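# Place a bottle from the steel table into the carton

## Task

Pick up any one bottle that stands on the steel table, set it down inside a carton cell that holds nothing, and open the gripper so the bottle is released.

## Robot and tools

Robot and frame. There are two arms, left_arm and right_arm. Each has six revolute joints, always listed in this order: waist, shoulder, elbow, wrist pitch, wrist yaw, wrist roll. Each arm ends in a two-finger gripper carrying a fisheye wrist camera: cam_left_wrist and cam_right_wrist, both 504x504. All reported poses share a single scene frame. Its origin sits on the table top midway between the arms, +x points out over the table, +z points up, and left_arm is mounted on the +y side. The arm names do not tell you which side of an image something is on. On each gripper the fingers extend along its local +z axis and close along its local y axis. The reported end-effector point lies between the pads, roughly 1 cm short of the fingertips.

The row format, shared by execute_actions and move. A row holds 14 numbers, each in [-1, 1], and always covers both arms. First come left_arm's six joint values and its opening, then right_arm's six joint values and its opening. Joint values are scaled displacements, not poses. A value of 1.0 equals 1.264 rad for the waist, 1.32 for the shoulder, 1.276 for the elbow, 1.83 for wrist pitch, 1.686 for wrist yaw and 2.022 for wrist roll. Opening is absolute: +1 is fully open, -1 is shut. To leave an arm in place, send zeros for its joints.

Joint ranges in rad, identical on both arms: waist -2.880 to 2.880, shoulder 0.000 to 3.142, elbow 0.000 to 3.019, wrist pitch -1.693 to 1.571, wrist yaw -1.571 to 1.571, wrist roll -2.094 to 2.094. The true ends may differ by up to 0.019 rad. If a request goes more than 0.019 rad beyond an end, that action is rejected for both arms. A rejected first action cancels the whole call. A request that stays inside that margin is clipped at the real end, and the result may print "joint sent to its limit".

execute_actions(actions): actions is a list of up to 15 actions. Each action is a table of 1 to 15 rows. Each row lasts one control step of 1/30 s, and an action always runs 15 steps (0.5 s); if you give fewer rows, the last one repeats. Joint displacements are measured from the angles the arm had when that action began, not from the previous row. For the first action of a call, the reference is the last reported state. An empty list just returns the current state and images.

move(target, speed, blocking): target is one 14-number row. Its displacements count from the Joint positions in the most recent result that printed them. The joints travel together and finish at the same moment, so the hand traces a curve. speed is in rad/s, from 0.01 to 2 (default 0.5), and applies to the joint with the largest travel. A path takes between 0.5 and 10 s and stops after 10 s even if the target is not reached. The move does not avoid obstacles or the other arm. Finger openings are applied at the start. The result adds a move: line. It gives the outcome (done, off_target, moving, held, fault), then limits=held or limits=none, then the joint on each arm that is furthest from its target. With blocking=false you get a result after 0.5 s while the arm keeps going. Until a result shows that move has ended, call wait or stop before any other motion command.

wait(seconds): 0 to 10 s. The arms keep their last command, and the call returns early if a running move finishes. stop(): brakes a running move, which needs some distance; the fingers are not stopped. zoom_image(camera, region): region is [x0, y0, x1, y1] in pixels of that camera's last image, with (0,0) at the top-left and at most 504 by 504. finished_scene(scene): pass the number of the current scene. This ends it for good after the robot settles, and the result tells you whether the goal was met.

Reading results. The state line gives each gripper's position in metres and its orientation as a wxyz quaternion in the scene frame. These become less accurate at long reach. Joint positions and Joint velocities list six joints per arm in rad and rad/s, then the finger gap in m (0.094 is fully open). Joint targets shows where the joints are currently being driven. grip_measured is the finger opening on the command scale and can be off by about 1 mm. Step readings list sampled joint angles, and HELD marks steps where an arm was held back. "joint command not followed" means a clearance check altered that arm's joint targets. Torques are raw and include offsets. MOTOR HOT appears from 85 °C; at 100 °C that arm goes limp, which is reported as an OVER-TEMPERATURE FAULT. A FAULT line signals a stop. Camera intrinsics K, fisheye distortion and T_world_to_cam (world to camera) are supplied for projecting points, but they carry small errors: about 0.5% focal length, about 2.5 mm and 0.5° in pose.

Motion limits. On each step, every joint target is kept within a fixed lead of the measured angle: 0.264 (waist), 0.32, 0.276, 0.33, 0.186 and 0.522 rad. Targets are also scaled back if they would put the hand more than 70 mm from where it is now. Large motions therefore take several actions, and an unfinished motion must be sent again. Arms can sag under zero commands. To correct this, command back to the angles you want, adding more if a joint stays short.

Grasping. To hold the bottle, command an opening about 0.03 below grip_measured; a smaller margin gives a lighter grip. Pads can spike in force at first contact. Something may occasionally tug the held bottle or nudge loose items.

Avoid the following. Do not knock anything off the table; that fails the task. Do not let the arms collide or press on each other. Do not drop or slam the bottle, and do not hit or push anything hard. Fast moves and targets set well past a contact point press harder. Limit long holding to keep the motors cool, and open the gripper to release before you end the scene.

Each tool is called as name(argument=value, ...), one argument or row to a line, values as JSON.

## Session

execute_actions(
  actions=[],
)

Scene clock: 0.00 s.
left_arm: end_effector_position=(+0.2954, +0.3195, +0.2071) grip_measured=+1.000 end_effector_quat_wxyz=(+0.274, +0.623, +0.732, +0.008) | right_arm: end_effector_position=(+0.1257, -0.8306, +0.1412) grip_measured=+1.000 end_effector_quat_wxyz=(-0.025, +0.478, +0.877, -0.050)
Joint names: [waist, shoulder, elbow, wrist pitch, wrist yaw, wrist roll]
Joint positions: left_arm=[ 0.226  0.772  0.712 -1.08   0.364  1.394  0.094] | right_arm=[-1.504  1.755  1.478 -1.248  0.101 -0.401  0.094]
Joint velocities: left_arm=[-0.015 -0.005 -0.002 -0.007 -0.007 -0.022  0.   ] | right_arm=[-0.015  0.005 -0.012  0.002 -0.022 -0.066  0.   ]
Joint torques (N m, as the arm reports them, + toward a larger angle): no reading
Motor temperatures (°C, as the motors report them): left_arm=[21 23 27 22 19 20] | right_arm=[20 23 26 21 19 20]
Joint targets: left_arm=[0.226 0.773 0.734 -1.078 0.363 1.394] | right_arm=[-1.504 1.756 1.500 -1.247 0.101 -0.401]
camera_calibration (this result's frames):
cam_left_wrist: T_world_to_cam=[[-0.9063, -0.220882, -0.360321, 0.412212], [-0.297149, 0.939283, 0.171612, -0.238868], [0.300537, 0.262601, -0.916907, 0.139847], [0, 0, 0, 1]] pos_world=[0.260579, 0.278691, 0.317748]
cam_right_wrist: T_world_to_cam=[[-0.8303, -0.546874, 0.107382, -0.368099], [-0.389441, 0.707153, 0.590145, 0.551607], [-0.398671, 0.448178, -0.800124, 0.654941], [0, 0, 0, 1]] pos_world=[0.170292, -0.884904, 0.238033]

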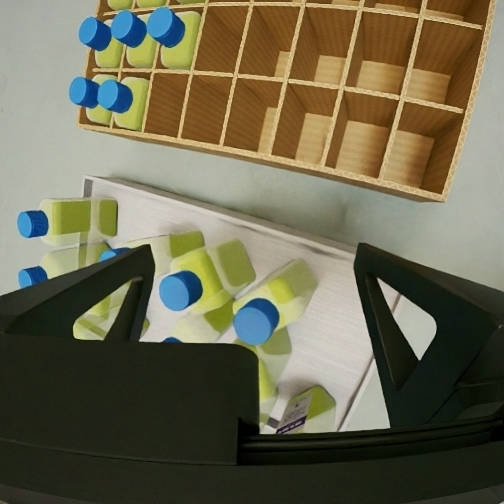

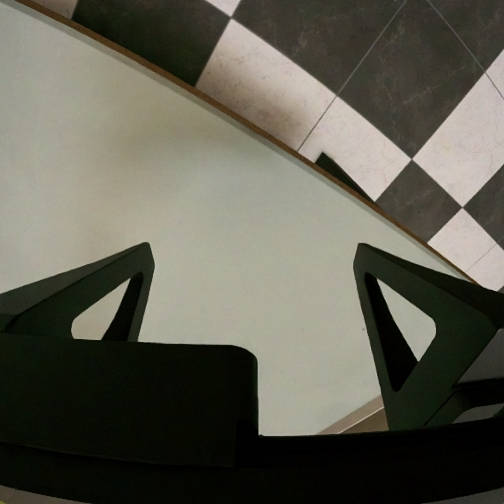

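zoom_image(
  camera="cam_left_wrist",
  region=[130,200,380,440],
)

Region (130, 200, 380, 440) of cam_left_wrist's 504x504 image, scaled by 2.016, with more detail than that image has; it fills the top 484 rows of this view, and the rest is white.

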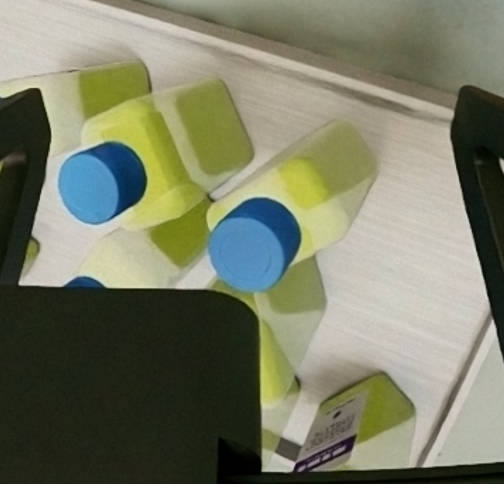

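move(
  target=[-0.018,0.25,0.372,-0.298,-0.216,0,0.15, 0,0,0.017,0,0,0,1],
  speed=0.6,
)

Scene clock: 24.80 s.
left_arm: end_effector_position=(+0.3044, +0.3789, +0.2689) grip_measured=+0.151 end_effector_quat_wxyz=(-0.001, +0.620, +0.785, -0.002) | right_arm: end_effector_position=(+0.1257, -0.8306, +0.1412) grip_measured=+1.000 end_effector_quat_wxyz=(-0.025, +0.478, +0.877, -0.050)
Joint names: [waist, shoulder, elbow, wrist pitch, wrist yaw, wrist roll]
Joint positions: left_arm=[ 0.219  1.097  1.139 -1.617  0.002  1.394  0.054] | right_arm=[-1.504  1.755  1.478 -1.248  0.101 -0.401  0.094]
Joint velocities: left_arm=[-0.005 -0.015  0.007 -0.012 -0.051 -0.007 -0.001] | right_arm=[-0.005 -0.005  0.002 -0.002  0.037  0.037  0.   ]
Joint torques (N m, as the arm reports them, + toward a larger angle): left_arm=[-0.21 -7.6  10.91 -0.39 -0.08  0.05] | right_arm=[  0.84 -13.37   9.83   0.52   0.     0.11]
Motor temperatures (°C, as the motors report them): left_arm=[21 23 33 22 19 20] | right_arm=[20 24 30 21 19 20]
Joint targets: left_arm=[0.203 1.102 1.186 -1.625 -0.001 1.394] | right_arm=[-1.504 1.755 1.499 -1.248 0.101 -0.401]
move: off_target (left_arm, right_arm); limits=none; left_arm: farthest joint: the elbow, 0.048 radians from its target (0.475 radians at the start); right_arm: farthest joint: the elbow, 0.022 radians from its target (0.022 radians at the start)
camera_calibration (this result's frames):
cam_left_wrist: T_world_to_cam=[[-0.973746, -0.227635, -0.00132344, 0.382345], [-0.186679, 0.795196, 0.576901, -0.390607], [-0.130271, 0.562002, -0.816813, 0.168959], [0, 0, 0, 1]] pos_world=[0.321399, 0.302689, 0.363855]
cam_right_wrist: T_world_to_cam=[[-0.8303, -0.546874, 0.107382, -0.368099], [-0.389441, 0.707153, 0.590145, 0.551607], [-0.398671, 0.448178, -0.800124, 0.654941], [0, 0, 0, 1]] pos_world=[0.170292, -0.884904, 0.238033]

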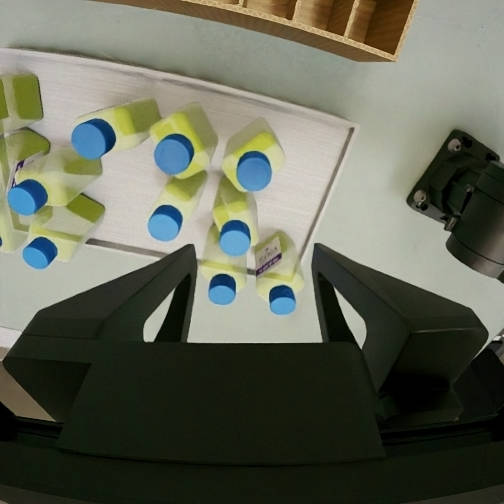

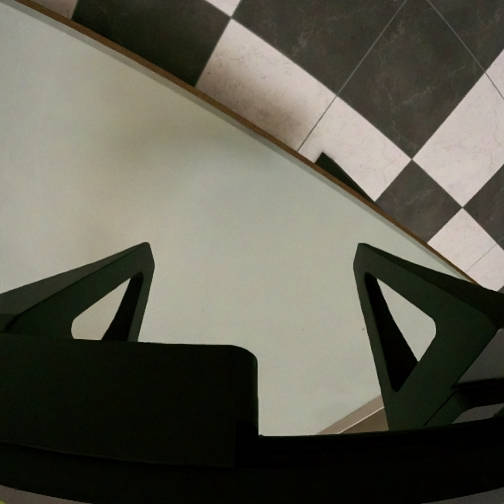

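zoom_image(
  camera="cam_left_wrist",
  region=[140,90,330,280],
)

Region (140, 90, 330, 280) of cam_left_wrist's 504x504 image, scaled by 2.653, with more detail than that image has.

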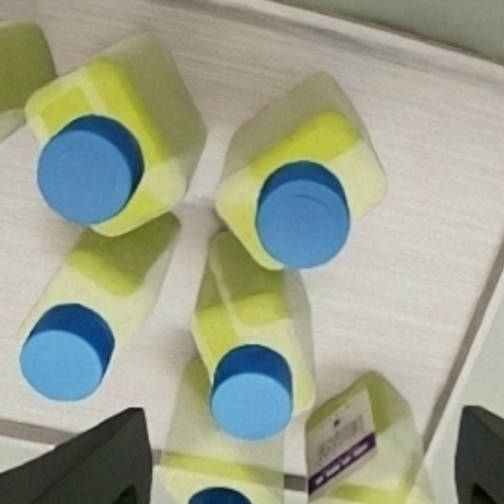

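move(
  target=[0,0.037,-0.248,0.2,0,-0.3,0.15, 0,0,0.017,0,0,0,1],
  speed=0.45,
)

zoom_image(
  camera="cam_left_wrist",
  region=[150,130,370,350],
)

Scene clock: 67.03 s.
left_arm: end_effector_position=(+0.3041, +0.3789, +0.1417) grip_measured=+0.151 end_effector_quat_wxyz=(+0.002, +0.364, +0.932, -0.000) | right_arm: end_effector_position=(+0.1257, -0.8306, +0.1412) grip_measured=+1.000 end_effector_quat_wxyz=(-0.025, +0.478, +0.877, -0.050)
Joint names: [waist, shoulder, elbow, wrist pitch, wrist yaw, wrist roll]
Joint positions: left_arm=[ 0.219  1.137  0.831 -1.26   0.002  0.801  0.054] | right_arm=[-1.504  1.755  1.478 -1.248  0.101 -0.401  0.094]
Joint velocities: left_arm=[-0.005 -0.015 -0.007  0.012  0.037 -0.037 -0.001] | right_arm=[-0.005 -0.015  0.007 -0.017  0.022  0.022  0.   ]
Joint torques (N m, as the arm reports them, + toward a larger angle): left_arm=[ 0.94 -7.23  6.8   0.48  0.01 -0.12] | right_arm=[  0.89 -13.39   9.83   0.53  -0.01   0.11]
Motor temperatures (°C, as the motors report them): left_arm=[21 23 35 22 19 20] | right_arm=[20 25 31 21 19 20]
Joint targets: left_arm=[0.219 1.145 0.823 -1.251 0.002 0.787] | right_arm=[-1.504 1.755 1.499 -1.248 0.101 -0.401]
move: off_target (right_arm); limits=none; left_arm: farthest joint: the wrist roll, 0.014 radians from its target (0.606 radians at the start); right_arm: farthest joint: the elbow, 0.022 radians from its target (0.022 radians at the start)
camera_calibration (this result's frames):
cam_left_wrist: T_world_to_cam=[[-0.680391, -0.732814, -0.00722166, 0.484859], [-0.602707, 0.553931, 0.574373, -0.0990489], [-0.416908, 0.395151, -0.818562, 0.215717], [0, 0, 0, 1]] pos_world=[0.360131, 0.324937, 0.236971]
cam_right_wrist: T_world_to_cam=[[-0.8303, -0.546874, 0.107382, -0.368099], [-0.389441, 0.707153, 0.590145, 0.551607], [-0.398671, 0.448178, -0.800124, 0.654941], [0, 0, 0, 1]] pos_world=[0.170292, -0.884904, 0.238033]

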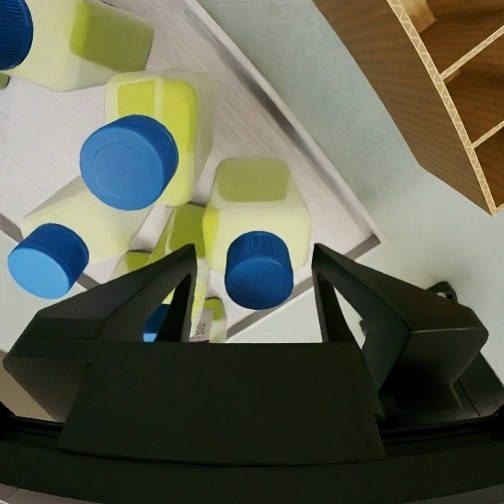

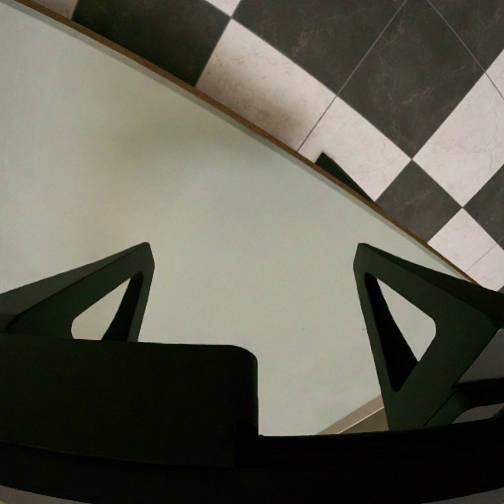

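Region (150, 130, 370, 350) of cam_left_wrist's 504x504 image, scaled by 2.291, with more detail than that image has.

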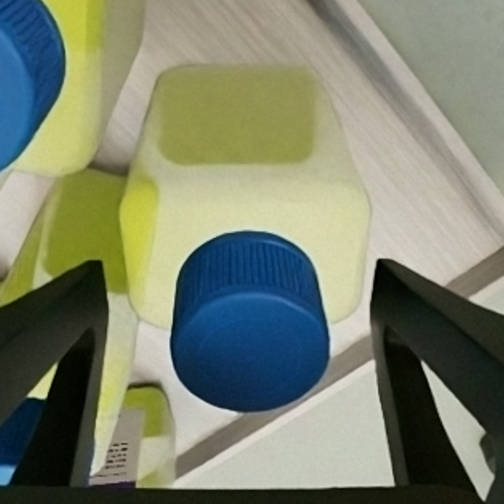

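execute_actions(
  actions=[
    [[0,0,-0.008,0,0,0,0.1, 0,0,0.017,0,0,0,1],[0,0,-0.011,0,0,0,0.05, 0,0,0.017,0,0,0,1],[0,0,-0.014,0,0,0,0.0, 0,0,0.017,0,0,0,1],[0,0,-0.014,0,0,0,-0.06, 0,0,0.017,0,0,0,1],[0,0,-0.014,0,0,0,-0.12, 0,0,0.017,0,0,0,1],[0,0,-0.014,0,0,0,-0.18, 0,0,0.017,0,0,0,1],[0,0,-0.014,0,0,0,-0.24, 0,0,0.017,0,0,0,1],[0,0,-0.014,0,0,0,-0.29, 0,0,0.017,0,0,0,1],[0,0,-0.014,0,0,0,-0.33, 0,0,0.017,0,0,0,1],[0,0,-0.014,0,0,0,-0.36, 0,0,0.017,0,0,0,1],[0,0,-0.014,0,0,0,-0.39, 0,0,0.017,0,0,0,1],[0,0,-0.014,0,0,0,-0.42, 0,0,0.017,0,0,0,1],[0,0,-0.014,0,0,0,-0.45, 0,0,0.017,0,0,0,1],[0,0,-0.014,0,0,0,-0.47, 0,0,0.017,0,0,0,1],[0,0,0,0,0,0,-0.49, 0,0,0.017,0,0,0,1]],
  ],
)

wait(
  seconds=0.3,
)

Scene clock: 113.13 s.
left_arm: end_effector_position=(+0.3023, +0.3787, +0.1425) grip_measured=-0.436 end_effector_quat_wxyz=(+0.005, +0.363, +0.932, +0.000) | right_arm: end_effector_position=(+0.1257, -0.8306, +0.1412) grip_measured=+1.000 end_effector_quat_wxyz=(-0.025, +0.478, +0.877, -0.050)
Joint names: [waist, shoulder, elbow, wrist pitch, wrist yaw, wrist roll]
Joint positions: left_arm=[ 0.219  1.128  0.826 -1.26   0.003  0.801  0.026] | right_arm=[-1.504  1.755  1.478 -1.248  0.101 -0.401  0.094]
Joint velocities: left_arm=[-0.015 -0.005  0.012 -0.007 -0.022 -0.037 -0.   ] | right_arm=[-0.005  0.005 -0.012  0.022  0.007 -0.095  0.   ]
Joint torques (N m, as the arm reports them, + toward a larger angle): left_arm=[ 0.78 -6.98  7.29 -0.09 -0.01  0.06] | right_arm=[  0.76 -13.49   9.83   0.5    0.     0.11]
Motor temperatures (°C, as the motors report them): left_arm=[21 23 31 22 19 20] | right_arm=[20 25 31 21 19 20]
Joint targets: left_arm=[0.219 1.137 0.831 -1.260 0.003 0.801] | right_arm=[-1.504 1.755 1.499 -1.248 0.101 -0.401]
Step readings (joint positions):
0: left_arm=[0.219 1.137 0.831 -1.260 0.002 0.801] | right_arm=[-1.504 1.755 1.478 -1.248 0.101 -0.401]
1: left_arm=[0.219 1.137 0.831 -1.260 0.002 0.801] | right_arm=[-1.504 1.755 1.478 -1.248 0.101 -0.401]
2: left_arm=[0.219 1.137 0.831 -1.260 0.002 0.801] | right_arm=[-1.504 1.755 1.478 -1.248 0.101 -0.401]
4: left_arm=[0.219 1.137 0.829 -1.260 0.002 0.801] | right_arm=[-1.504 1.755 1.478 -1.248 0.101 -0.401]
8: left_arm=[0.219 1.134 0.826 -1.260 0.003 0.801] | right_arm=[-1.504 1.755 1.478 -1.248 0.101 -0.401]
15: Joint positions above
camera_calibration (this result's frames):
cam_left_wrist: T_world_to_cam=[[-0.680075, -0.733074, -0.00998963, 0.483907], [-0.605558, 0.553993, 0.571307, -0.0991378], [-0.413276, 0.394581, -0.820676, 0.215128], [0, 0, 0, 1]] pos_world=[0.357967, 0.324776, 0.238023]
cam_right_wrist: T_world_to_cam=[[-0.8303, -0.546874, 0.107382, -0.368099], [-0.389441, 0.707153, 0.590145, 0.551607], [-0.398671, 0.448178, -0.800124, 0.654941], [0, 0, 0, 1]] pos_world=[0.170292, -0.884904, 0.238033]

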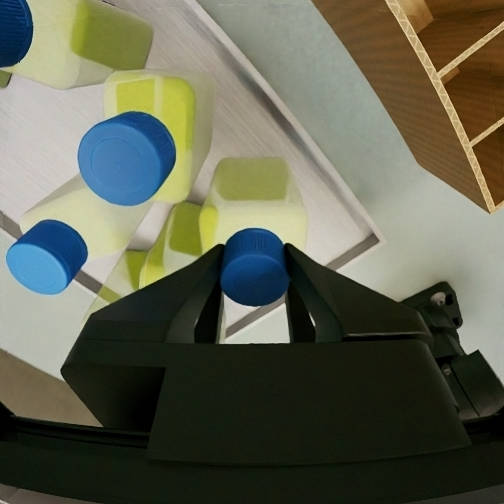

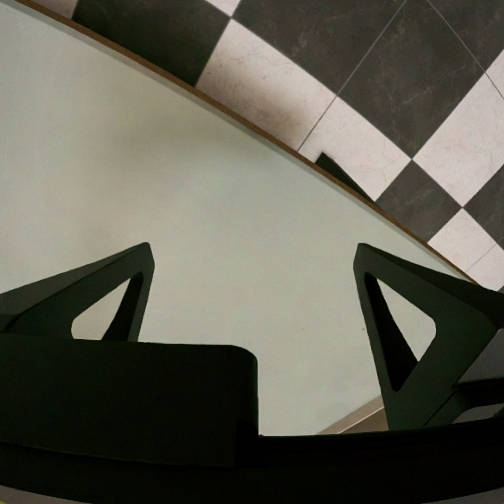

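Scene clock: 113.43 s.
left_arm: end_effector_position=(+0.3023, +0.3787, +0.1425) grip_measured=-0.436 end_effector_quat_wxyz=(+0.005, +0.363, +0.932, +0.000) | right_arm: end_effector_position=(+0.1257, -0.8306, +0.1412) grip_measured=+1.000 end_effector_quat_wxyz=(-0.025, +0.478, +0.877, -0.050)
Joint names: [waist, shoulder, elbow, wrist pitch, wrist yaw, wrist roll]
Joint positions: left_arm=[ 0.219  1.128  0.826 -1.26   0.003  0.801  0.026] | right_arm=[-1.504  1.755  1.478 -1.248  0.101 -0.401  0.094]
Joint velocities: left_arm=[-0.024 -0.015  0.002  0.007  0.051  0.022 -0.   ] | right_arm=[-0.015 -0.005 -0.007 -0.002  0.007 -0.051  0.   ]
Joint torques (N m, as the arm reports them, + toward a larger angle): left_arm=[ 0.96 -7.22  7.63  0.07  0.    0.05] | right_arm=[  0.82 -13.55   9.84   0.53  -0.01   0.11]
Motor temperatures (°C, as the motors report them): left_arm=[21 23 31 22 19 20] | right_arm=[20 25 31 21 19 20]
Joint targets: left_arm=[0.219 1.137 0.831 -1.260 0.003 0.801] | right_arm=[-1.504 1.755 1.499 -1.248 0.101 -0.401]
wait: 0.30 s; at rest by 0.17 s
camera_calibration (this result's frames):
cam_left_wrist: T_world_to_cam=[[-0.680075, -0.733074, -0.00998963, 0.483907], [-0.605558, 0.553993, 0.571307, -0.0991378], [-0.413276, 0.394581, -0.820676, 0.215128], [0, 0, 0, 1]] pos_world=[0.357967, 0.324776, 0.238023]
cam_right_wrist: T_world_to_cam=[[-0.8303, -0.546874, 0.107382, -0.368099], [-0.389441, 0.707153, 0.590145, 0.551607], [-0.398671, 0.448178, -0.800124, 0.654941], [0, 0, 0, 1]] pos_world=[0.170292, -0.884904, 0.238033]

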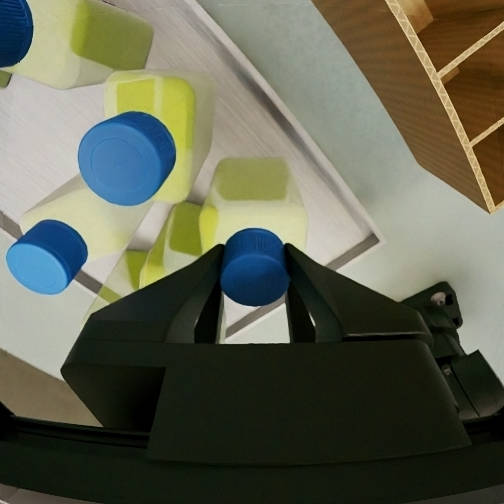

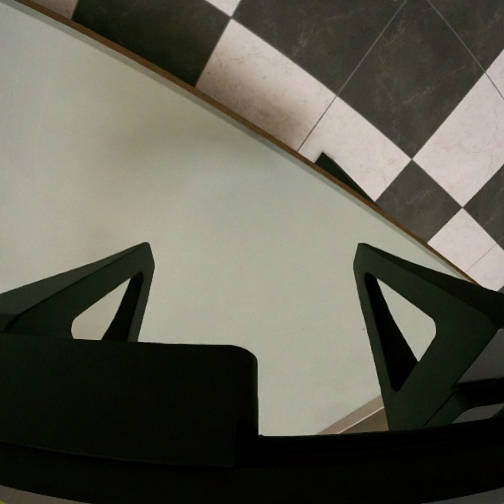

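execute_actions(
  actions=[
    [[0,0.007,0,0,0,0,-0.36, 0,0,0.017,0,0,0,1],[0,0.007,0,0,0,0,-0.34, 0,0,0.017,0,0,0,1],[0,0.013,0,0,0,0,-0.34, 0,0,0.017,0,0,0,1],[0,0.018,0,0,0,0,-0.34, 0,0,0.017,0,0,0,1],[0,0.022,0,0,0,0,-0.34, 0,0,0.017,0,0,0,1],[0,0.022,0,0,0,0,-0.34, 0,0,0.017,0,0,0,1],[0,0.022,0,0,0,0,-0.34, 0,0,0.017,0,0,0,1],[0,0.022,0,0,0,0,-0.34, 0,0,0.017,0,0,0,1],[0,0.022,0,0,0,0,-0.34, 0,0,0.017,0,0,0,1],[0,0.022,0,0,0,0,-0.34, 0,0,0.017,0,0,0,1],[0,0.022,0,0,0,0,-0.37, 0,0,0.017,0,0,0,1],[0,0.022,0,0,0,0,-0.40, 0,0,0.017,0,0,0,1],[0,0.022,0,0,0,0,-0.43, 0,0,0.017,0,0,0,1],[0,0.022,0,0,0,0,-0.46, 0,0,0.017,0,0,0,1],[0,0.022,0,0,0,0,-0.49, 0,0,0.017,0,0,0,1]],
  ],
)

Scene clock: 129.90 s.
left_arm: end_effector_position=(+0.3023, +0.3787, +0.1418) grip_measured=-0.434 end_effector_quat_wxyz=(+0.003, +0.363, +0.932, -0.000) | right_arm: end_effector_position=(+0.1257, -0.8306, +0.1412) grip_measured=+1.000 end_effector_quat_wxyz=(-0.025, +0.478, +0.877, -0.050)
Joint names: [waist, shoulder, elbow, wrist pitch, wrist yaw, wrist roll]
Joint positions: left_arm=[ 0.219  1.13   0.826 -1.26   0.003  0.801  0.027] | right_arm=[-1.504  1.755  1.478 -1.248  0.101 -0.401  0.094]
Joint velocities: left_arm=[ 0.005 -0.005 -0.002 -0.012 -0.022 -0.022  0.   ] | right_arm=[-0.024 -0.005  0.007 -0.002  0.022  0.007  0.   ]
Joint torques (N m, as the arm reports them, + toward a larger angle): left_arm=[ 0.9  -5.7   7.19  0.2   0.01  0.05] | right_arm=[  0.81 -13.45   9.87   0.51  -0.01   0.11]
Motor temperatures (°C, as the motors report them): left_arm=[21 23 32 22 19 20] | right_arm=[20 25 31 21 19 20]
Joint targets: left_arm=[0.219 1.157 0.826 -1.260 0.003 0.801] | right_arm=[-1.504 1.755 1.499 -1.248 0.101 -0.401]
Step readings (joint positions):
0: left_arm=[0.219 1.128 0.826 -1.260 0.003 0.801] | right_arm=[-1.504 1.755 1.478 -1.248 0.101 -0.401]
1: left_arm=[0.219 1.128 0.826 -1.260 0.003 0.801] | right_arm=[-1.504 1.755 1.478 -1.248 0.101 -0.401]
2: left_arm=[0.219 1.127 0.826 -1.260 0.003 0.801] | right_arm=[-1.504 1.755 1.478 -1.248 0.101 -0.401]
4: left_arm=[0.219 1.128 0.826 -1.260 0.003 0.801] | right_arm=[-1.504 1.755 1.478 -1.248 0.101 -0.401]
8: left_arm=[0.219 1.130 0.826 -1.260 0.003 0.801] | right_arm=[-1.504 1.755 1.478 -1.248 0.101 -0.401]
15: Joint positions above
camera_calibration (this result's frames):
cam_left_wrist: T_world_to_cam=[[-0.680099, -0.733076, -0.00806541, 0.483657], [-0.604033, 0.554079, 0.572835, -0.0994251], [-0.415463, 0.394457, -0.819631, 0.215118], [0, 0, 0, 1]] pos_world=[0.358252, 0.324792, 0.237172]
cam_right_wrist: T_world_to_cam=[[-0.8303, -0.546874, 0.107382, -0.368099], [-0.389441, 0.707153, 0.590145, 0.551607], [-0.398671, 0.448178, -0.800124, 0.654941], [0, 0, 0, 1]] pos_world=[0.170292, -0.884904, 0.238033]

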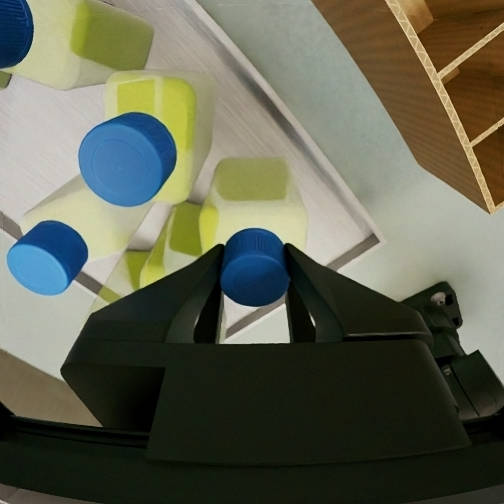

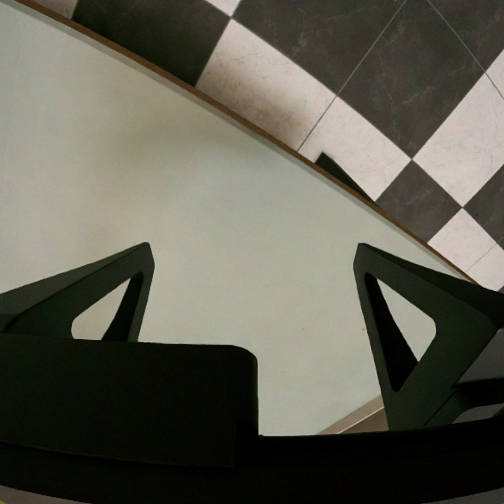

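execute_actions(
  actions=[
    [[0,0,0.03,0,0,0,-0.49, 0,0,0.017,0,0,0,1],[0,-0.006,0.037,0,0,0,-0.49, 0,0,0.017,0,0,0,1],[0,-0.009,0.043,-0.004,0,0,-0.49, 0,0,0.017,0,0,0,1],[0,-0.012,0.049,-0.007,0,0,-0.49, 0,0,0.017,0,0,0,1],[0,-0.014,0.055,-0.011,0,0,-0.49, 0,0,0.017,0,0,0,1],[0,-0.016,0.062,-0.016,0,0,-0.49, 0,0,0.017,0,0,0,1],[0,-0.018,0.070,-0.022,0,0,-0.49, 0,0,0.017,0,0,0,1],[0,-0.020,0.078,-0.029,0,0,-0.49, 0,0,0.017,0,0,0,1],[0,-0.022,0.086,-0.036,0,0,-0.49, 0,0,0.017,0,0,0,1],[0,-0.024,0.094,-0.043,0,0,-0.49, 0,0,0.017,0,0,0,1],[0,-0.026,0.102,-0.050,0,0,-0.49, 0,0,0.017,0,0,0,1],[0,-0.028,0.110,-0.057,0,0,-0.49, 0,0,0.017,0,0,0,1],[0,-0.030,0.118,-0.064,0,0,-0.49, 0,0,0.017,0,0,0,1],[0,-0.031,0.126,-0.071,0,0,-0.49, 0,0,0.017,0,0,0,1],[0,-0.032,0.134,-0.078,0,0,-0.49, 0,0,0.017,0,0,0,1]],
    [[0,-0.012,0.063,-0.021,0,0,-0.49, 0,0,0.017,0,0,0,1],[0,-0.013,0.071,-0.028,0,0,-0.49, 0,0,0.017,0,0,0,1],[0,-0.014,0.079,-0.035,0,0,-0.49, 0,0,0.017,0,0,0,1],[0,-0.015,0.087,-0.042,0,0,-0.49, 0,0,0.017,0,0,0,1],[0,-0.016,0.095,-0.049,0,0,-0.49, 0,0,0.017,0,0,0,1],[0,-0.017,0.103,-0.056,0,0,-0.49, 0,0,0.017,0,0,0,1],[0,-0.018,0.111,-0.063,0,0,-0.49, 0,0,0.017,0,0,0,1],[0,-0.018,0.119,-0.070,0,0,-0.49, 0,0,0.017,0,0,0,1],[0,-0.018,0.127,-0.077,0,0,-0.49, 0,0,0.017,0,0,0,1],[0,-0.018,0.135,-0.084,0,0,-0.49, 0,0,0.017,0,0,0,1],[0,-0.018,0.142,-0.090,0,0,-0.49, 0,0,0.017,0,0,0,1],[0,-0.018,0.148,-0.096,0,0,-0.49, 0,0,0.017,0,0,0,1],[0,-0.018,0.153,-0.101,0,0,-0.49, 0,0,0.017,0,0,0,1],[0,-0.018,0.157,-0.104,0,0,-0.49, 0,0,0.017,0,0,0,1],[0,-0.018,0.160,-0.106,0,0,-0.49, 0,0,0.017,0,0,0,1]],
  ],
)

wait(
  seconds=0.4,
)

Scene clock: 157.87 s.
left_arm: end_effector_position=(+0.3019, +0.3787, +0.2396) grip_measured=-0.434 end_effector_quat_wxyz=(-0.002, +0.363, +0.932, -0.003) | right_arm: end_effector_position=(+0.1257, -0.8306, +0.1412) grip_measured=+1.000 end_effector_quat_wxyz=(-0.025, +0.478, +0.877, -0.050)
Joint names: [waist, shoulder, elbow, wrist pitch, wrist yaw, wrist roll]
Joint positions: left_arm=[ 0.219  1.09   1.058 -1.545  0.003  0.801  0.027] | right_arm=[-1.504  1.755  1.478 -1.248  0.101 -0.401  0.094]
Joint velocities: left_arm=[-0.015 -0.015  0.183 -0.183  0.007  0.037  0.001] | right_arm=[-0.005 -0.024 -0.002  0.007  0.051  0.081  0.   ]
Joint torques (N m, as the arm reports them, + toward a larger angle): left_arm=[ 0.71 -9.02 11.43 -0.24  0.    0.05] | right_arm=[  0.74 -13.47   9.81   0.5    0.     0.1 ]
Motor temperatures (°C, as the motors report them): left_arm=[21 23 32 22 19 20] | right_arm=[20 25 32 21 19 20]
Joint targets: left_arm=[0.219 1.080 1.125 -1.565 0.003 0.801] | right_arm=[-1.504 1.755 1.499 -1.248 0.101 -0.401]
Step readings (joint positions; steps 1 to 15: 1st action; 16 to 30: 2nd action):
0: left_arm=[0.219 1.130 0.826 -1.260 0.003 0.801] | right_arm=[-1.504 1.755 1.478 -1.248 0.101 -0.401]
1: left_arm=[0.219 1.129 0.828 -1.260 0.003 0.801] | right_arm=[-1.504 1.755 1.478 -1.248 0.101 -0.401]
2: left_arm=[0.219 1.129 0.828 -1.260 0.003 0.801] | right_arm=[-1.504 1.755 1.478 -1.248 0.101 -0.401]
4: left_arm=[0.219 1.127 0.828 -1.261 0.003 0.801] | right_arm=[-1.504 1.755 1.478 -1.248 0.101 -0.401]
8: left_arm=[0.219 1.125 0.842 -1.287 0.003 0.801] | right_arm=[-1.504 1.755 1.478 -1.248 0.101 -0.401]
15: left_arm=[0.219 1.104 0.920 -1.371 0.003 0.801] | right_arm=[-1.504 1.755 1.478 -1.248 0.101 -0.401]
16: left_arm=[0.219 1.100 0.932 -1.382 0.003 0.801] | right_arm=[-1.504 1.755 1.478 -1.248 0.101 -0.401]
17: left_arm=[0.219 1.097 0.942 -1.392 0.003 0.801] | right_arm=[-1.504 1.755 1.478 -1.248 0.101 -0.401]
19: left_arm=[0.219 1.093 0.960 -1.416 0.003 0.801] | right_arm=[-1.504 1.755 1.478 -1.248 0.101 -0.401]
23: left_arm=[0.219 1.092 0.995 -1.467 0.003 0.801] | right_arm=[-1.504 1.755 1.478 -1.248 0.101 -0.401]
30: Joint positions above
camera_calibration (this result's frames):
cam_left_wrist: T_world_to_cam=[[-0.680144, -0.733078, 0.000731584, 0.482024], [-0.597009, 0.554479, 0.57977, -0.159652], [-0.425423, 0.39389, -0.81478, 0.297171], [0, 0, 0, 1]] pos_world=[0.358955, 0.324832, 0.334338]
cam_right_wrist: T_world_to_cam=[[-0.8303, -0.546874, 0.107382, -0.368099], [-0.389441, 0.707153, 0.590145, 0.551607], [-0.398671, 0.448178, -0.800124, 0.654941], [0, 0, 0, 1]] pos_world=[0.170292, -0.884904, 0.238033]

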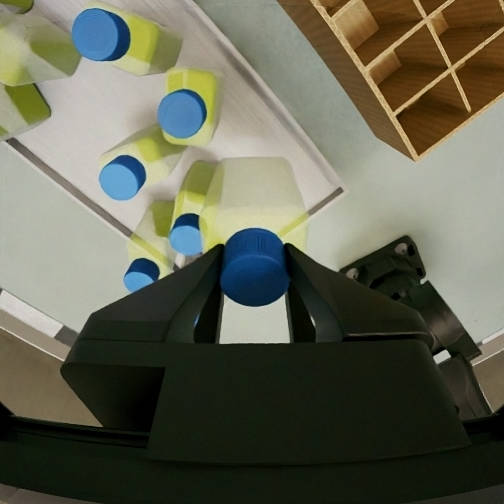

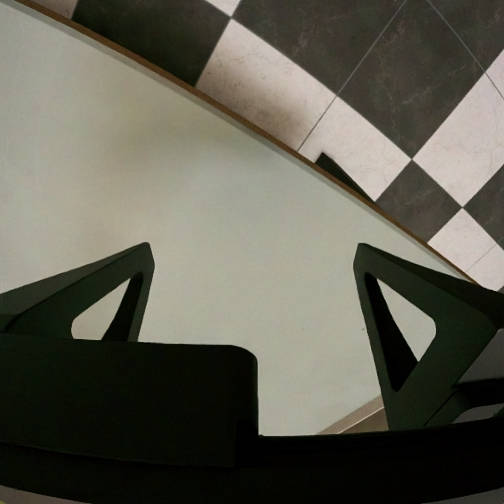

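Scene clock: 158.27 s.
left_arm: end_effector_position=(+0.3014, +0.3786, +0.2449) grip_measured=-0.434 end_effector_quat_wxyz=(-0.001, +0.363, +0.932, -0.002) | right_arm: end_effector_position=(+0.1257, -0.8306, +0.1412) grip_measured=+1.000 end_effector_quat_wxyz=(-0.025, +0.478, +0.877, -0.050)
Joint names: [waist, shoulder, elbow, wrist pitch, wrist yaw, wrist roll]
Joint positions: left_arm=[ 0.219  1.087  1.07  -1.557  0.003  0.801  0.027] | right_arm=[-1.504  1.755  1.478 -1.248  0.101 -0.401  0.094]
Joint velocities: left_arm=[-0.005  0.005 -0.002  0.002  0.022 -0.022  0.001] | right_arm=[ 0.005 -0.015 -0.007 -0.017  0.007 -0.007  0.   ]
Joint torques (N m, as the arm reports them, + toward a larger angle): left_arm=[ 0.94 -8.36 11.28 -0.34  0.01  0.05] | right_arm=[  0.76 -13.41   9.8    0.49  -0.01   0.1 ]
Motor temperatures (°C, as the motors report them): left_arm=[21 23 32 22 19 20] | right_arm=[20 25 32 21 19 20]
Joint targets: left_arm=[0.219 1.080 1.125 -1.565 0.003 0.801] | right_arm=[-1.504 1.755 1.499 -1.248 0.101 -0.401]
wait: 0.40 s; at rest by 0.33 s
camera_calibration (this result's frames):
cam_left_wrist: T_world_to_cam=[[-0.680143, -0.733078, -0.00119279, 0.482158], [-0.598553, 0.554391, 0.578261, -0.162107], [-0.423249, 0.394014, -0.815851, 0.300849], [0, 0, 0, 1]] pos_world=[0.358241, 0.324791, 0.339763]
cam_right_wrist: T_world_to_cam=[[-0.8303, -0.546874, 0.107382, -0.368099], [-0.389441, 0.707153, 0.590145, 0.551607], [-0.398671, 0.448178, -0.800124, 0.654941], [0, 0, 0, 1]] pos_world=[0.170292, -0.884904, 0.238033]

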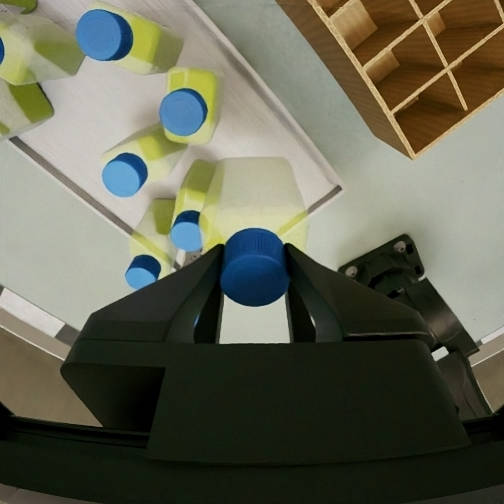

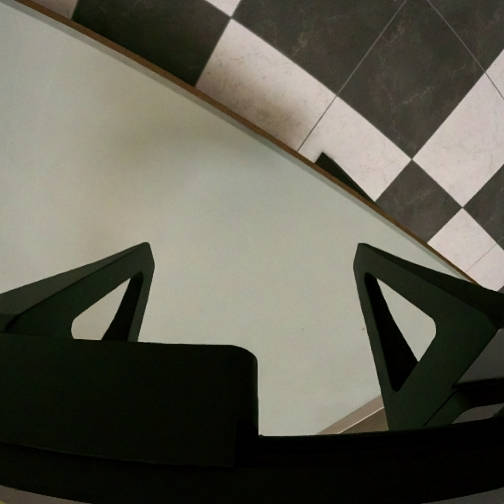

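move(
  target=[-0.569,0.108,0.015,0.084,0,-0.728,-0.49, 0,0,0.017,0,0,0,1],
  speed=0.85,
)

zoom_image(
  camera="cam_left_wrist",
  region=[130,20,380,270],
)

Scene clock: 172.97 s.
left_arm: end_effector_position=(+0.2804, +0.1581, +0.2052) grip_measured=-0.434 end_effector_quat_wxyz=(+0.001, -0.001, +1.000, -0.003) | right_arm: end_effector_position=(+0.1257, -0.8306, +0.1412) grip_measured=+1.000 end_effector_quat_wxyz=(-0.025, +0.478, +0.877, -0.050)
Joint names: [waist, shoulder, elbow, wrist pitch, wrist yaw, wrist roll]
Joint positions: left_arm=[-0.493  1.224  1.07  -1.412  0.003 -0.658  0.027] | right_arm=[-1.504  1.755  1.478 -1.248  0.101 -0.401  0.094]
Joint velocities: left_arm=[-0.015  0.015  0.007 -0.002  0.037 -0.007 -0.   ] | right_arm=[-0.015  0.005  0.002  0.017  0.007 -0.007  0.   ]
Joint torques (N m, as the arm reports them, + toward a larger angle): left_arm=[ 0.41 -9.78  8.87  0.49 -0.1  -0.14] | right_arm=[  0.77 -13.39   9.83   0.51   0.     0.11]
Motor temperatures (°C, as the motors report them): left_arm=[21 23 35 22 19 20] | right_arm=[20 26 32 21 19 20]
Joint targets: left_arm=[-0.501 1.229 1.089 -1.403 0.003 -0.672] | right_arm=[-1.504 1.755 1.499 -1.248 0.101 -0.401]
move: off_target (right_arm); limits=none; left_arm: farthest joint: the elbow, 0.020 radians from its target (0.020 radians at the start); right_arm: farthest joint: the elbow, 0.022 radians from its target (0.022 radians at the start)
camera_calibration (this result's frames):
cam_left_wrist: T_world_to_cam=[[-0.00179918, -0.999998, -0.000401561, 0.157925], [-0.816939, 0.00123823, 0.576723, 0.119496], [-0.576721, 0.00136568, -0.81694, 0.451785], [0, 0, 0, 1]] pos_world=[0.358459, 0.157159, 0.300228]
cam_right_wrist: T_world_to_cam=[[-0.8303, -0.546874, 0.107382, -0.368099], [-0.389441, 0.707153, 0.590145, 0.551607], [-0.398671, 0.448178, -0.800124, 0.654941], [0, 0, 0, 1]] pos_world=[0.170292, -0.884904, 0.238033]

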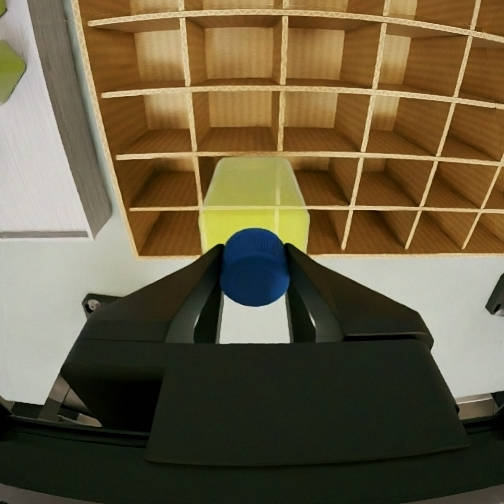

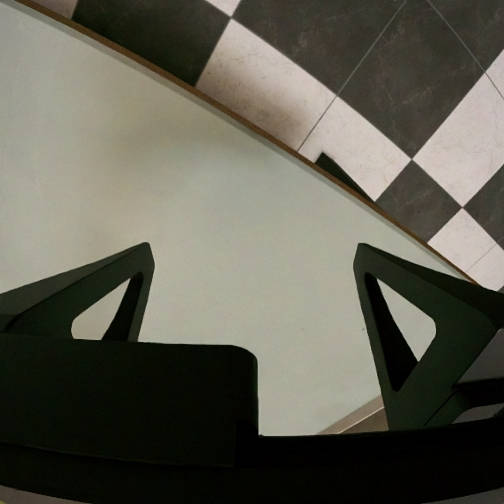

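Region (130, 20, 380, 270) of cam_left_wrist's 504x504 image, scaled by 2.016, with more detail than that image has.

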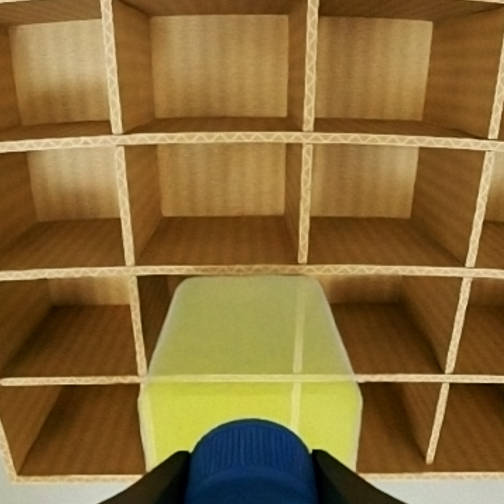

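move(
  target=[0.022,-0.027,-0.045,0.015,0,0.015,-0.49, 0,0,0.017,0,0,0,1],
  speed=0.12,
)

zoom_image(
  camera="cam_left_wrist",
  region=[130,20,380,270],
)

Scene clock: 192.83 s.
left_arm: end_effector_position=(+0.2726, +0.1696, +0.1934) grip_measured=-0.434 end_effector_quat_wxyz=(-0.002, +0.000, +1.000, -0.000) | right_arm: end_effector_position=(+0.1257, -0.8306, +0.1412) grip_measured=+1.000 end_effector_quat_wxyz=(-0.025, +0.478, +0.877, -0.050)
Joint names: [waist, shoulder, elbow, wrist pitch, wrist yaw, wrist roll]
Joint positions: left_arm=[-0.48   1.199  1.018 -1.393  0.003 -0.641  0.027] | right_arm=[-1.504  1.755  1.478 -1.248  0.101 -0.401  0.094]
Joint velocities: left_arm=[-0.015 -0.005  0.007  0.007 -0.022 -0.066 -0.001] | right_arm=[ 0.005 -0.015  0.002 -0.002 -0.007  0.051  0.   ]
Joint torques (N m, as the arm reports them, + toward a larger angle): left_arm=[  1.76 -10.7    7.08   0.46  -0.1    0.25] | right_arm=[  0.73 -13.52   9.85   0.52   0.     0.11]
Motor temperatures (°C, as the motors report them): left_arm=[21 23 34 22 19 20] | right_arm=[20 26 32 21 19 20]
Joint targets: left_arm=[-0.466 1.188 1.012 -1.384 0.003 -0.627] | right_arm=[-1.504 1.755 1.499 -1.248 0.101 -0.401]
move: off_target (right_arm); limits=none; left_arm: farthest joint: the waist, 0.014 radians from its target (0.028 radians at the start); right_arm: farthest joint: the elbow, 0.022 radians from its target (0.022 radians at the start)
camera_calibration (this result's frames):
cam_left_wrist: T_world_to_cam=[[-0.00448727, -0.999976, -0.00519867, 0.171127], [-0.813266, 0.000624288, 0.581892, 0.11804], [-0.581875, 0.00683901, -0.813249, 0.437399], [0, 0, 0, 1]] pos_world=[0.351277, 0.168058, 0.287918]
cam_right_wrist: T_world_to_cam=[[-0.8303, -0.546874, 0.107382, -0.368099], [-0.389441, 0.707153, 0.590145, 0.551607], [-0.398671, 0.448178, -0.800124, 0.654941], [0, 0, 0, 1]] pos_world=[0.170292, -0.884904, 0.238033]

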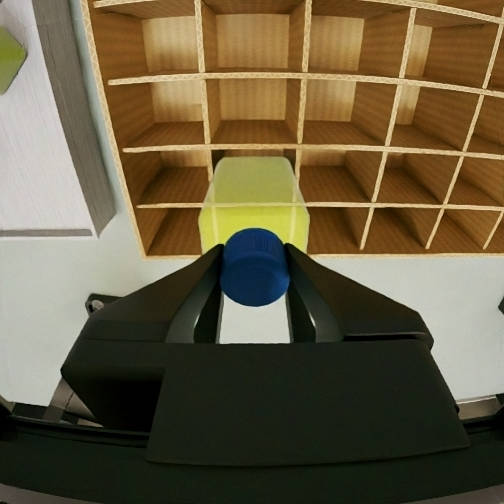

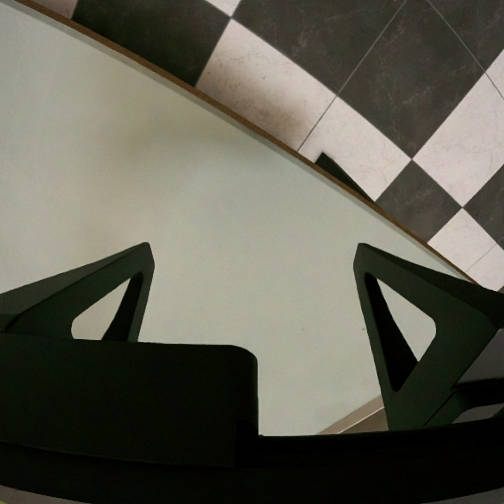

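Region (130, 20, 380, 270) of cam_left_wrist's 504x504 image, scaled by 2.016, with more detail than that image has.

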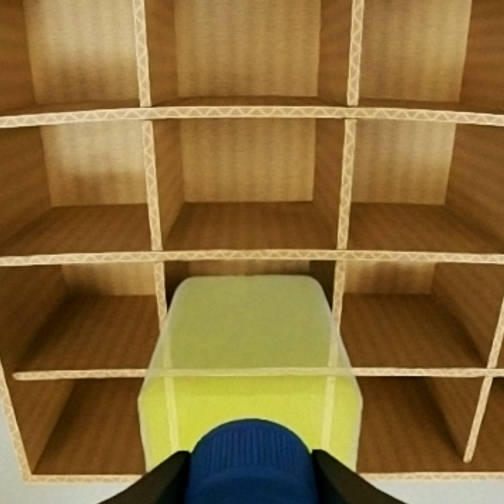

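move(
  target=[0,0.025,-0.079,0.074,0,0,-0.49, 0,0,0.017,0,0,0,1],
  speed=0.15,
)

Scene clock: 207.83 s.
left_arm: end_effector_position=(+0.2723, +0.1698, +0.1494) grip_measured=-0.434 end_effector_quat_wxyz=(-0.001, +0.001, +1.000, -0.001) | right_arm: end_effector_position=(+0.1257, -0.8306, +0.1412) grip_measured=+1.000 end_effector_quat_wxyz=(-0.025, +0.478, +0.877, -0.050)
Joint names: [waist, shoulder, elbow, wrist pitch, wrist yaw, wrist roll]
Joint positions: left_arm=[-0.48   1.226  0.921 -1.266  0.003 -0.641  0.027] | right_arm=[-1.504  1.755  1.478 -1.248  0.101 -0.401  0.094]
Joint velocities: left_arm=[ 0.024 -0.005 -0.017 -0.007 -0.051 -0.037  0.   ] | right_arm=[-0.024 -0.005  0.007 -0.022  0.051 -0.066  0.   ]
Joint torques (N m, as the arm reports them, + toward a larger angle): left_arm=[ 0.95 -9.29  6.89  0.49 -0.1   0.04] | right_arm=[  0.83 -13.37   9.82   0.53   0.     0.11]
Motor temperatures (°C, as the motors report them): left_arm=[21 23 33 22 19 20] | right_arm=[20 26 32 21 19 20]
Joint targets: left_arm=[-0.480 1.232 0.917 -1.258 0.003 -0.641] | right_arm=[-1.504 1.755 1.499 -1.248 0.101 -0.401]
move: off_target (right_arm); limits=none; left_arm: farthest joint: the wrist pitch, 0.009 radians from its target (0.135 radians at the start); right_arm: farthest joint: the elbow, 0.022 radians from its target (0.022 radians at the start)
camera_calibration (this result's frames):
cam_left_wrist: T_world_to_cam=[[-0.00524077, -0.99998, -0.00360814, 0.171066], [-0.814508, 0.00217544, 0.580148, 0.143782], [-0.580129, 0.00597929, -0.814503, 0.401283], [0, 0, 0, 1]] pos_world=[0.350804, 0.168351, 0.244048]
cam_right_wrist: T_world_to_cam=[[-0.8303, -0.546874, 0.107382, -0.368099], [-0.389441, 0.707153, 0.590145, 0.551607], [-0.398671, 0.448178, -0.800124, 0.654941], [0, 0, 0, 1]] pos_world=[0.170292, -0.884904, 0.238033]

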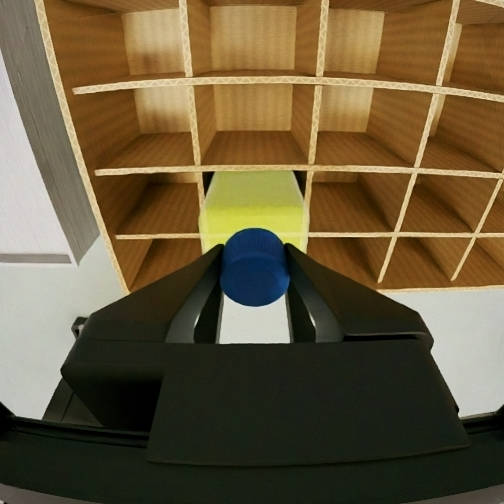

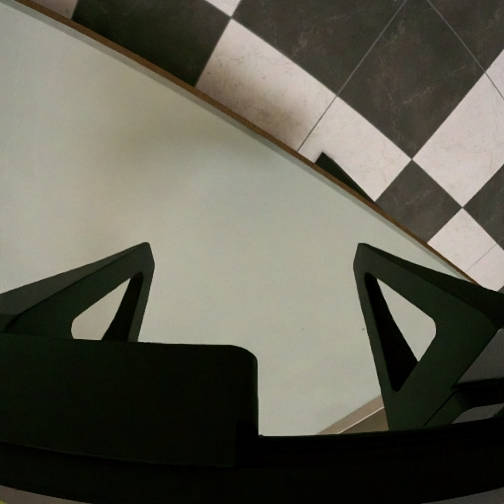

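move(
  target=[0,0.0425,-0.070,0.079,0,0,-0.49, 0,0,0.017,0,0,0,1],
  speed=0.11,
)

Scene clock: 215.17 s.
left_arm: end_effector_position=(+0.2738, +0.1686, +0.1069) grip_measured=-0.434 end_effector_quat_wxyz=(+0.001, +0.001, +1.000, -0.003) | right_arm: end_effector_position=(+0.1257, -0.8306, +0.1412) grip_measured=+1.000 end_effector_quat_wxyz=(-0.025, +0.478, +0.877, -0.050)
Joint names: [waist, shoulder, elbow, wrist pitch, wrist yaw, wrist roll]
Joint positions: left_arm=[-0.48   1.272  0.841 -1.133  0.003 -0.641  0.027] | right_arm=[-1.504  1.755  1.478 -1.248  0.101 -0.401  0.094]
Joint velocities: left_arm=[-0.015 -0.005  0.002  0.007  0.022 -0.066 -0.   ] | right_arm=[-0.005 -0.005 -0.012 -0.002  0.022 -0.037  0.   ]
Joint torques (N m, as the arm reports them, + toward a larger angle): left_arm=[ 0.89 -9.04  6.55  0.63 -0.11  0.05] | right_arm=[  0.7  -13.44   9.83   0.5   -0.01   0.1 ]
Motor temperatures (°C, as the motors report them): left_arm=[21 23 32 22 19 20] | right_arm=[20 26 32 21 19 20]
Joint targets: left_arm=[-0.480 1.282 0.832 -1.122 0.003 -0.641] | right_arm=[-1.504 1.755 1.499 -1.248 0.101 -0.401]
move: off_target (right_arm); limits=none; left_arm: farthest joint: the wrist pitch, 0.012 radians from its target (0.145 radians at the start); right_arm: farthest joint: the elbow, 0.022 radians from its target (0.022 radians at the start)
camera_calibration (this result's frames):
cam_left_wrist: T_world_to_cam=[[-0.00523438, -0.999986, 0.0007798, 0.169251], [-0.817555, 0.0047285, 0.575831, 0.17048], [-0.575826, 0.00237659, -0.817569, 0.367362], [0, 0, 0, 1]] pos_world=[0.3518, 0.16757, 0.202044]
cam_right_wrist: T_world_to_cam=[[-0.8303, -0.546874, 0.107382, -0.368099], [-0.389441, 0.707153, 0.590145, 0.551607], [-0.398671, 0.448178, -0.800124, 0.654941], [0, 0, 0, 1]] pos_world=[0.170292, -0.884904, 0.238033]

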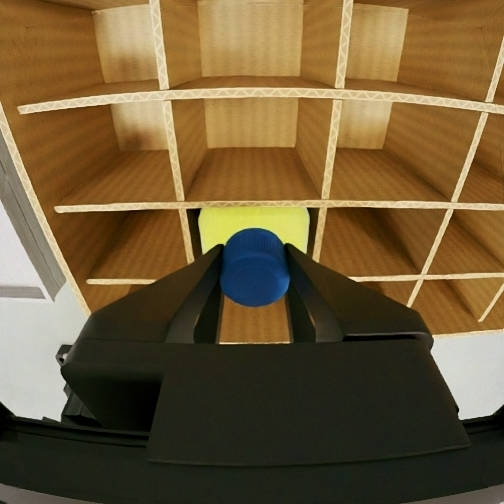

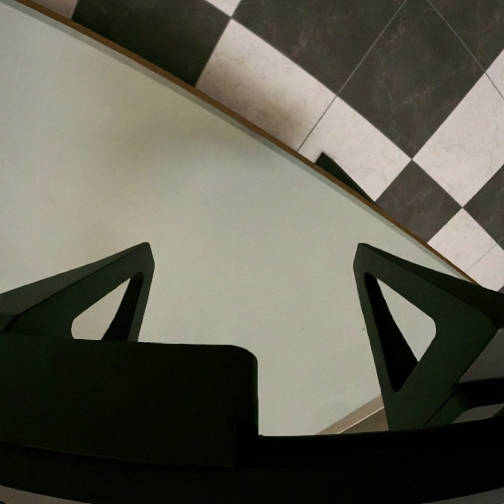

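Light contact with the floor. Release and lift.

execute_actions(
  actions=[
    [[0,0,0.008,0,0,0,-0.46, 0,0,0.017,0,0,0,1],[0,0,0.008,0,0,0,-0.43, 0,0,0.017,0,0,0,1],[0,0,0.008,0,0,0,-0.40, 0,0,0.017,0,0,0,1],[0,0,0.008,0,0,0,-0.34, 0,0,0.017,0,0,0,1],[0,0,0.008,0,0,0,-0.26, 0,0,0.017,0,0,0,1],[0,0,0.008,0,0,0,-0.18, 0,0,0.017,0,0,0,1],[0,0,0.008,0,0,0,-0.1, 0,0,0.017,0,0,0,1],[0,-0.005,0.008,0,0,0,-0.1, 0,0,0.017,0,0,0,1],[0,-0.01,0.008,0,0,0,-0.1, 0,0,0.017,0,0,0,1],[0,-0.016,0.008,0,0,0,-0.1, 0,0,0.017,0,0,0,1],[0,-0.022,0.008,0,0,0,-0.1, 0,0,0.017,0,0,0,1],[0,-0.029,0.008,0,0,0,-0.1, 0,0,0.017,0,0,0,1],[0,-0.036,0.008,0,0,0,-0.1, 0,0,0.017,0,0,0,1],[0,-0.043,0.008,0,0,0,-0.1, 0,0,0.017,0,0,0,1],[0,-0.05,0.008,0,0,0,-0.1, 0,0,0.017,0,0,0,1]],
    [[0,-0.03,0.008,0,0,0,-0.1, 0,0,0.017,0,0,0,1],[0,-0.037,0.008,0,0,0,-0.1, 0,0,0.017,0,0,0,1],[0,-0.044,0.008,0,0,0,-0.1, 0,0,0.017,0,0,0,1],[0,-0.051,0.008,0,0,0,-0.1, 0,0,0.017,0,0,0,1],[0,-0.058,0.008,0,0,0,-0.1, 0,0,0.017,0,0,0,1],[0,-0.065,0.008,0,0,0,-0.1, 0,0,0.017,0,0,0,1],[0,-0.071,0.008,0,0,0,-0.1, 0,0,0.017,0,0,0,1],[0,-0.076,0.008,0,0,0,-0.1, 0,0,0.017,0,0,0,1],[0,-0.08,0.008,0,0,0,-0.1, 0,0,0.017,0,0,0,1],[0,-0.083,0.008,0,0,0,-0.1, 0,0,0.017,0,0,0,1],[0,-0.085,0.008,0,0,0,-0.1, 0,0,0.017,0,0,0,1]],
  ],
)

Scene clock: 233.17 s.
left_arm: end_effector_position=(+0.2739, +0.1685, +0.1522) grip_measured=-0.101 end_effector_quat_wxyz=(+0.061, +0.001, +0.997, -0.048) | right_arm: end_effector_position=(+0.1257, -0.8306, +0.1412) grip_measured=+1.000 end_effector_quat_wxyz=(-0.025, +0.478, +0.877, -0.050)
Joint names: [waist, shoulder, elbow, wrist pitch, wrist yaw, wrist roll]
Joint positions: left_arm=[-0.48   1.123  0.841 -1.133  0.004 -0.641  0.042] | right_arm=[-1.504  1.755  1.478 -1.248  0.101 -0.401  0.094]
Joint velocities: left_arm=[-0.005 -0.005 -0.017 -0.002  0.007 -0.037  0.001] | right_arm=[-0.015  0.005 -0.007  0.012 -0.022 -0.051  0.   ]
Joint torques (N m, as the arm reports them, + toward a larger angle): left_arm=[ 0.92 -7.81  8.15  0.38 -0.1   0.06] | right_arm=[  0.81 -13.5    9.81   0.52  -0.01   0.11]
Motor temperatures (°C, as the motors report them): left_arm=[21 23 31 22 19 20] | right_arm=[20 26 32 21 19 20]
Joint targets: left_arm=[-0.480 1.124 0.851 -1.133 0.004 -0.641] | right_arm=[-1.504 1.755 1.499 -1.248 0.101 -0.401]
Step readings (joint positions; steps 1 to 15: 1st action; 16 to 30: 2nd action):
0: left_arm=[-0.480 1.272 0.841 -1.133 0.003 -0.641] | right_arm=[-1.504 1.755 1.478 -1.248 0.101 -0.401]
1: left_arm=[-0.480 1.272 0.841 -1.133 0.003 -0.641] | right_arm=[-1.504 1.755 1.478 -1.248 0.101 -0.401]
2: left_arm=[-0.480 1.272 0.841 -1.133 0.003 -0.641] | right_arm=[-1.504 1.755 1.478 -1.248 0.101 -0.401]
4: left_arm=[-0.480 1.272 0.841 -1.133 0.004 -0.641] | right_arm=[-1.504 1.755 1.478 -1.248 0.101 -0.401]
8: left_arm=[-0.480 1.270 0.841 -1.133 0.004 -0.641] | right_arm=[-1.504 1.755 1.478 -1.248 0.101 -0.401]
15: left_arm=[-0.480 1.236 0.841 -1.133 0.004 -0.641] | right_arm=[-1.504 1.755 1.478 -1.248 0.101 -0.401]
16: left_arm=[-0.480 1.225 0.841 -1.133 0.004 -0.641] | right_arm=[-1.504 1.755 1.478 -1.248 0.101 -0.401]
17: left_arm=[-0.480 1.214 0.841 -1.133 0.004 -0.641] | right_arm=[-1.504 1.755 1.478 -1.248 0.101 -0.401]
19: left_arm=[-0.480 1.190 0.841 -1.133 0.004 -0.641] | right_arm=[-1.504 1.755 1.478 -1.248 0.101 -0.401]
23: left_arm=[-0.480 1.150 0.841 -1.133 0.004 -0.641] | right_arm=[-1.504 1.755 1.478 -1.248 0.101 -0.401]
30: Joint positions above
camera_calibration (this result's frames):
cam_left_wrist: T_world_to_cam=[[-0.0106798, -0.995919, 0.0896222, 0.156361], [-0.880289, 0.0518783, 0.471593, 0.169588], [-0.474318, -0.0738569, -0.87725, 0.398533], [0, 0, 0, 1]] pos_world=[0.339988, 0.176359, 0.255623]
cam_right_wrist: T_world_to_cam=[[-0.8303, -0.546874, 0.107382, -0.368099], [-0.389441, 0.707153, 0.590145, 0.551607], [-0.398671, 0.448178, -0.800124, 0.654941], [0, 0, 0, 1]] pos_world=[0.170292, -0.884904, 0.238033]

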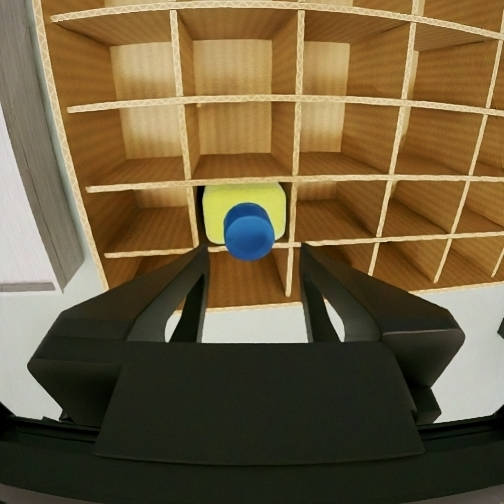

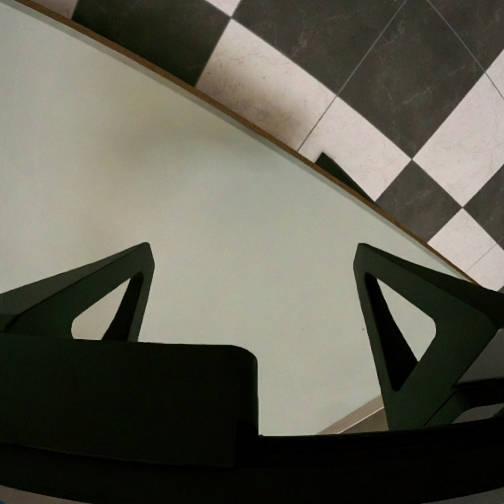

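finished_scene(
  scene=2,
)

The scene is finished: the task was done.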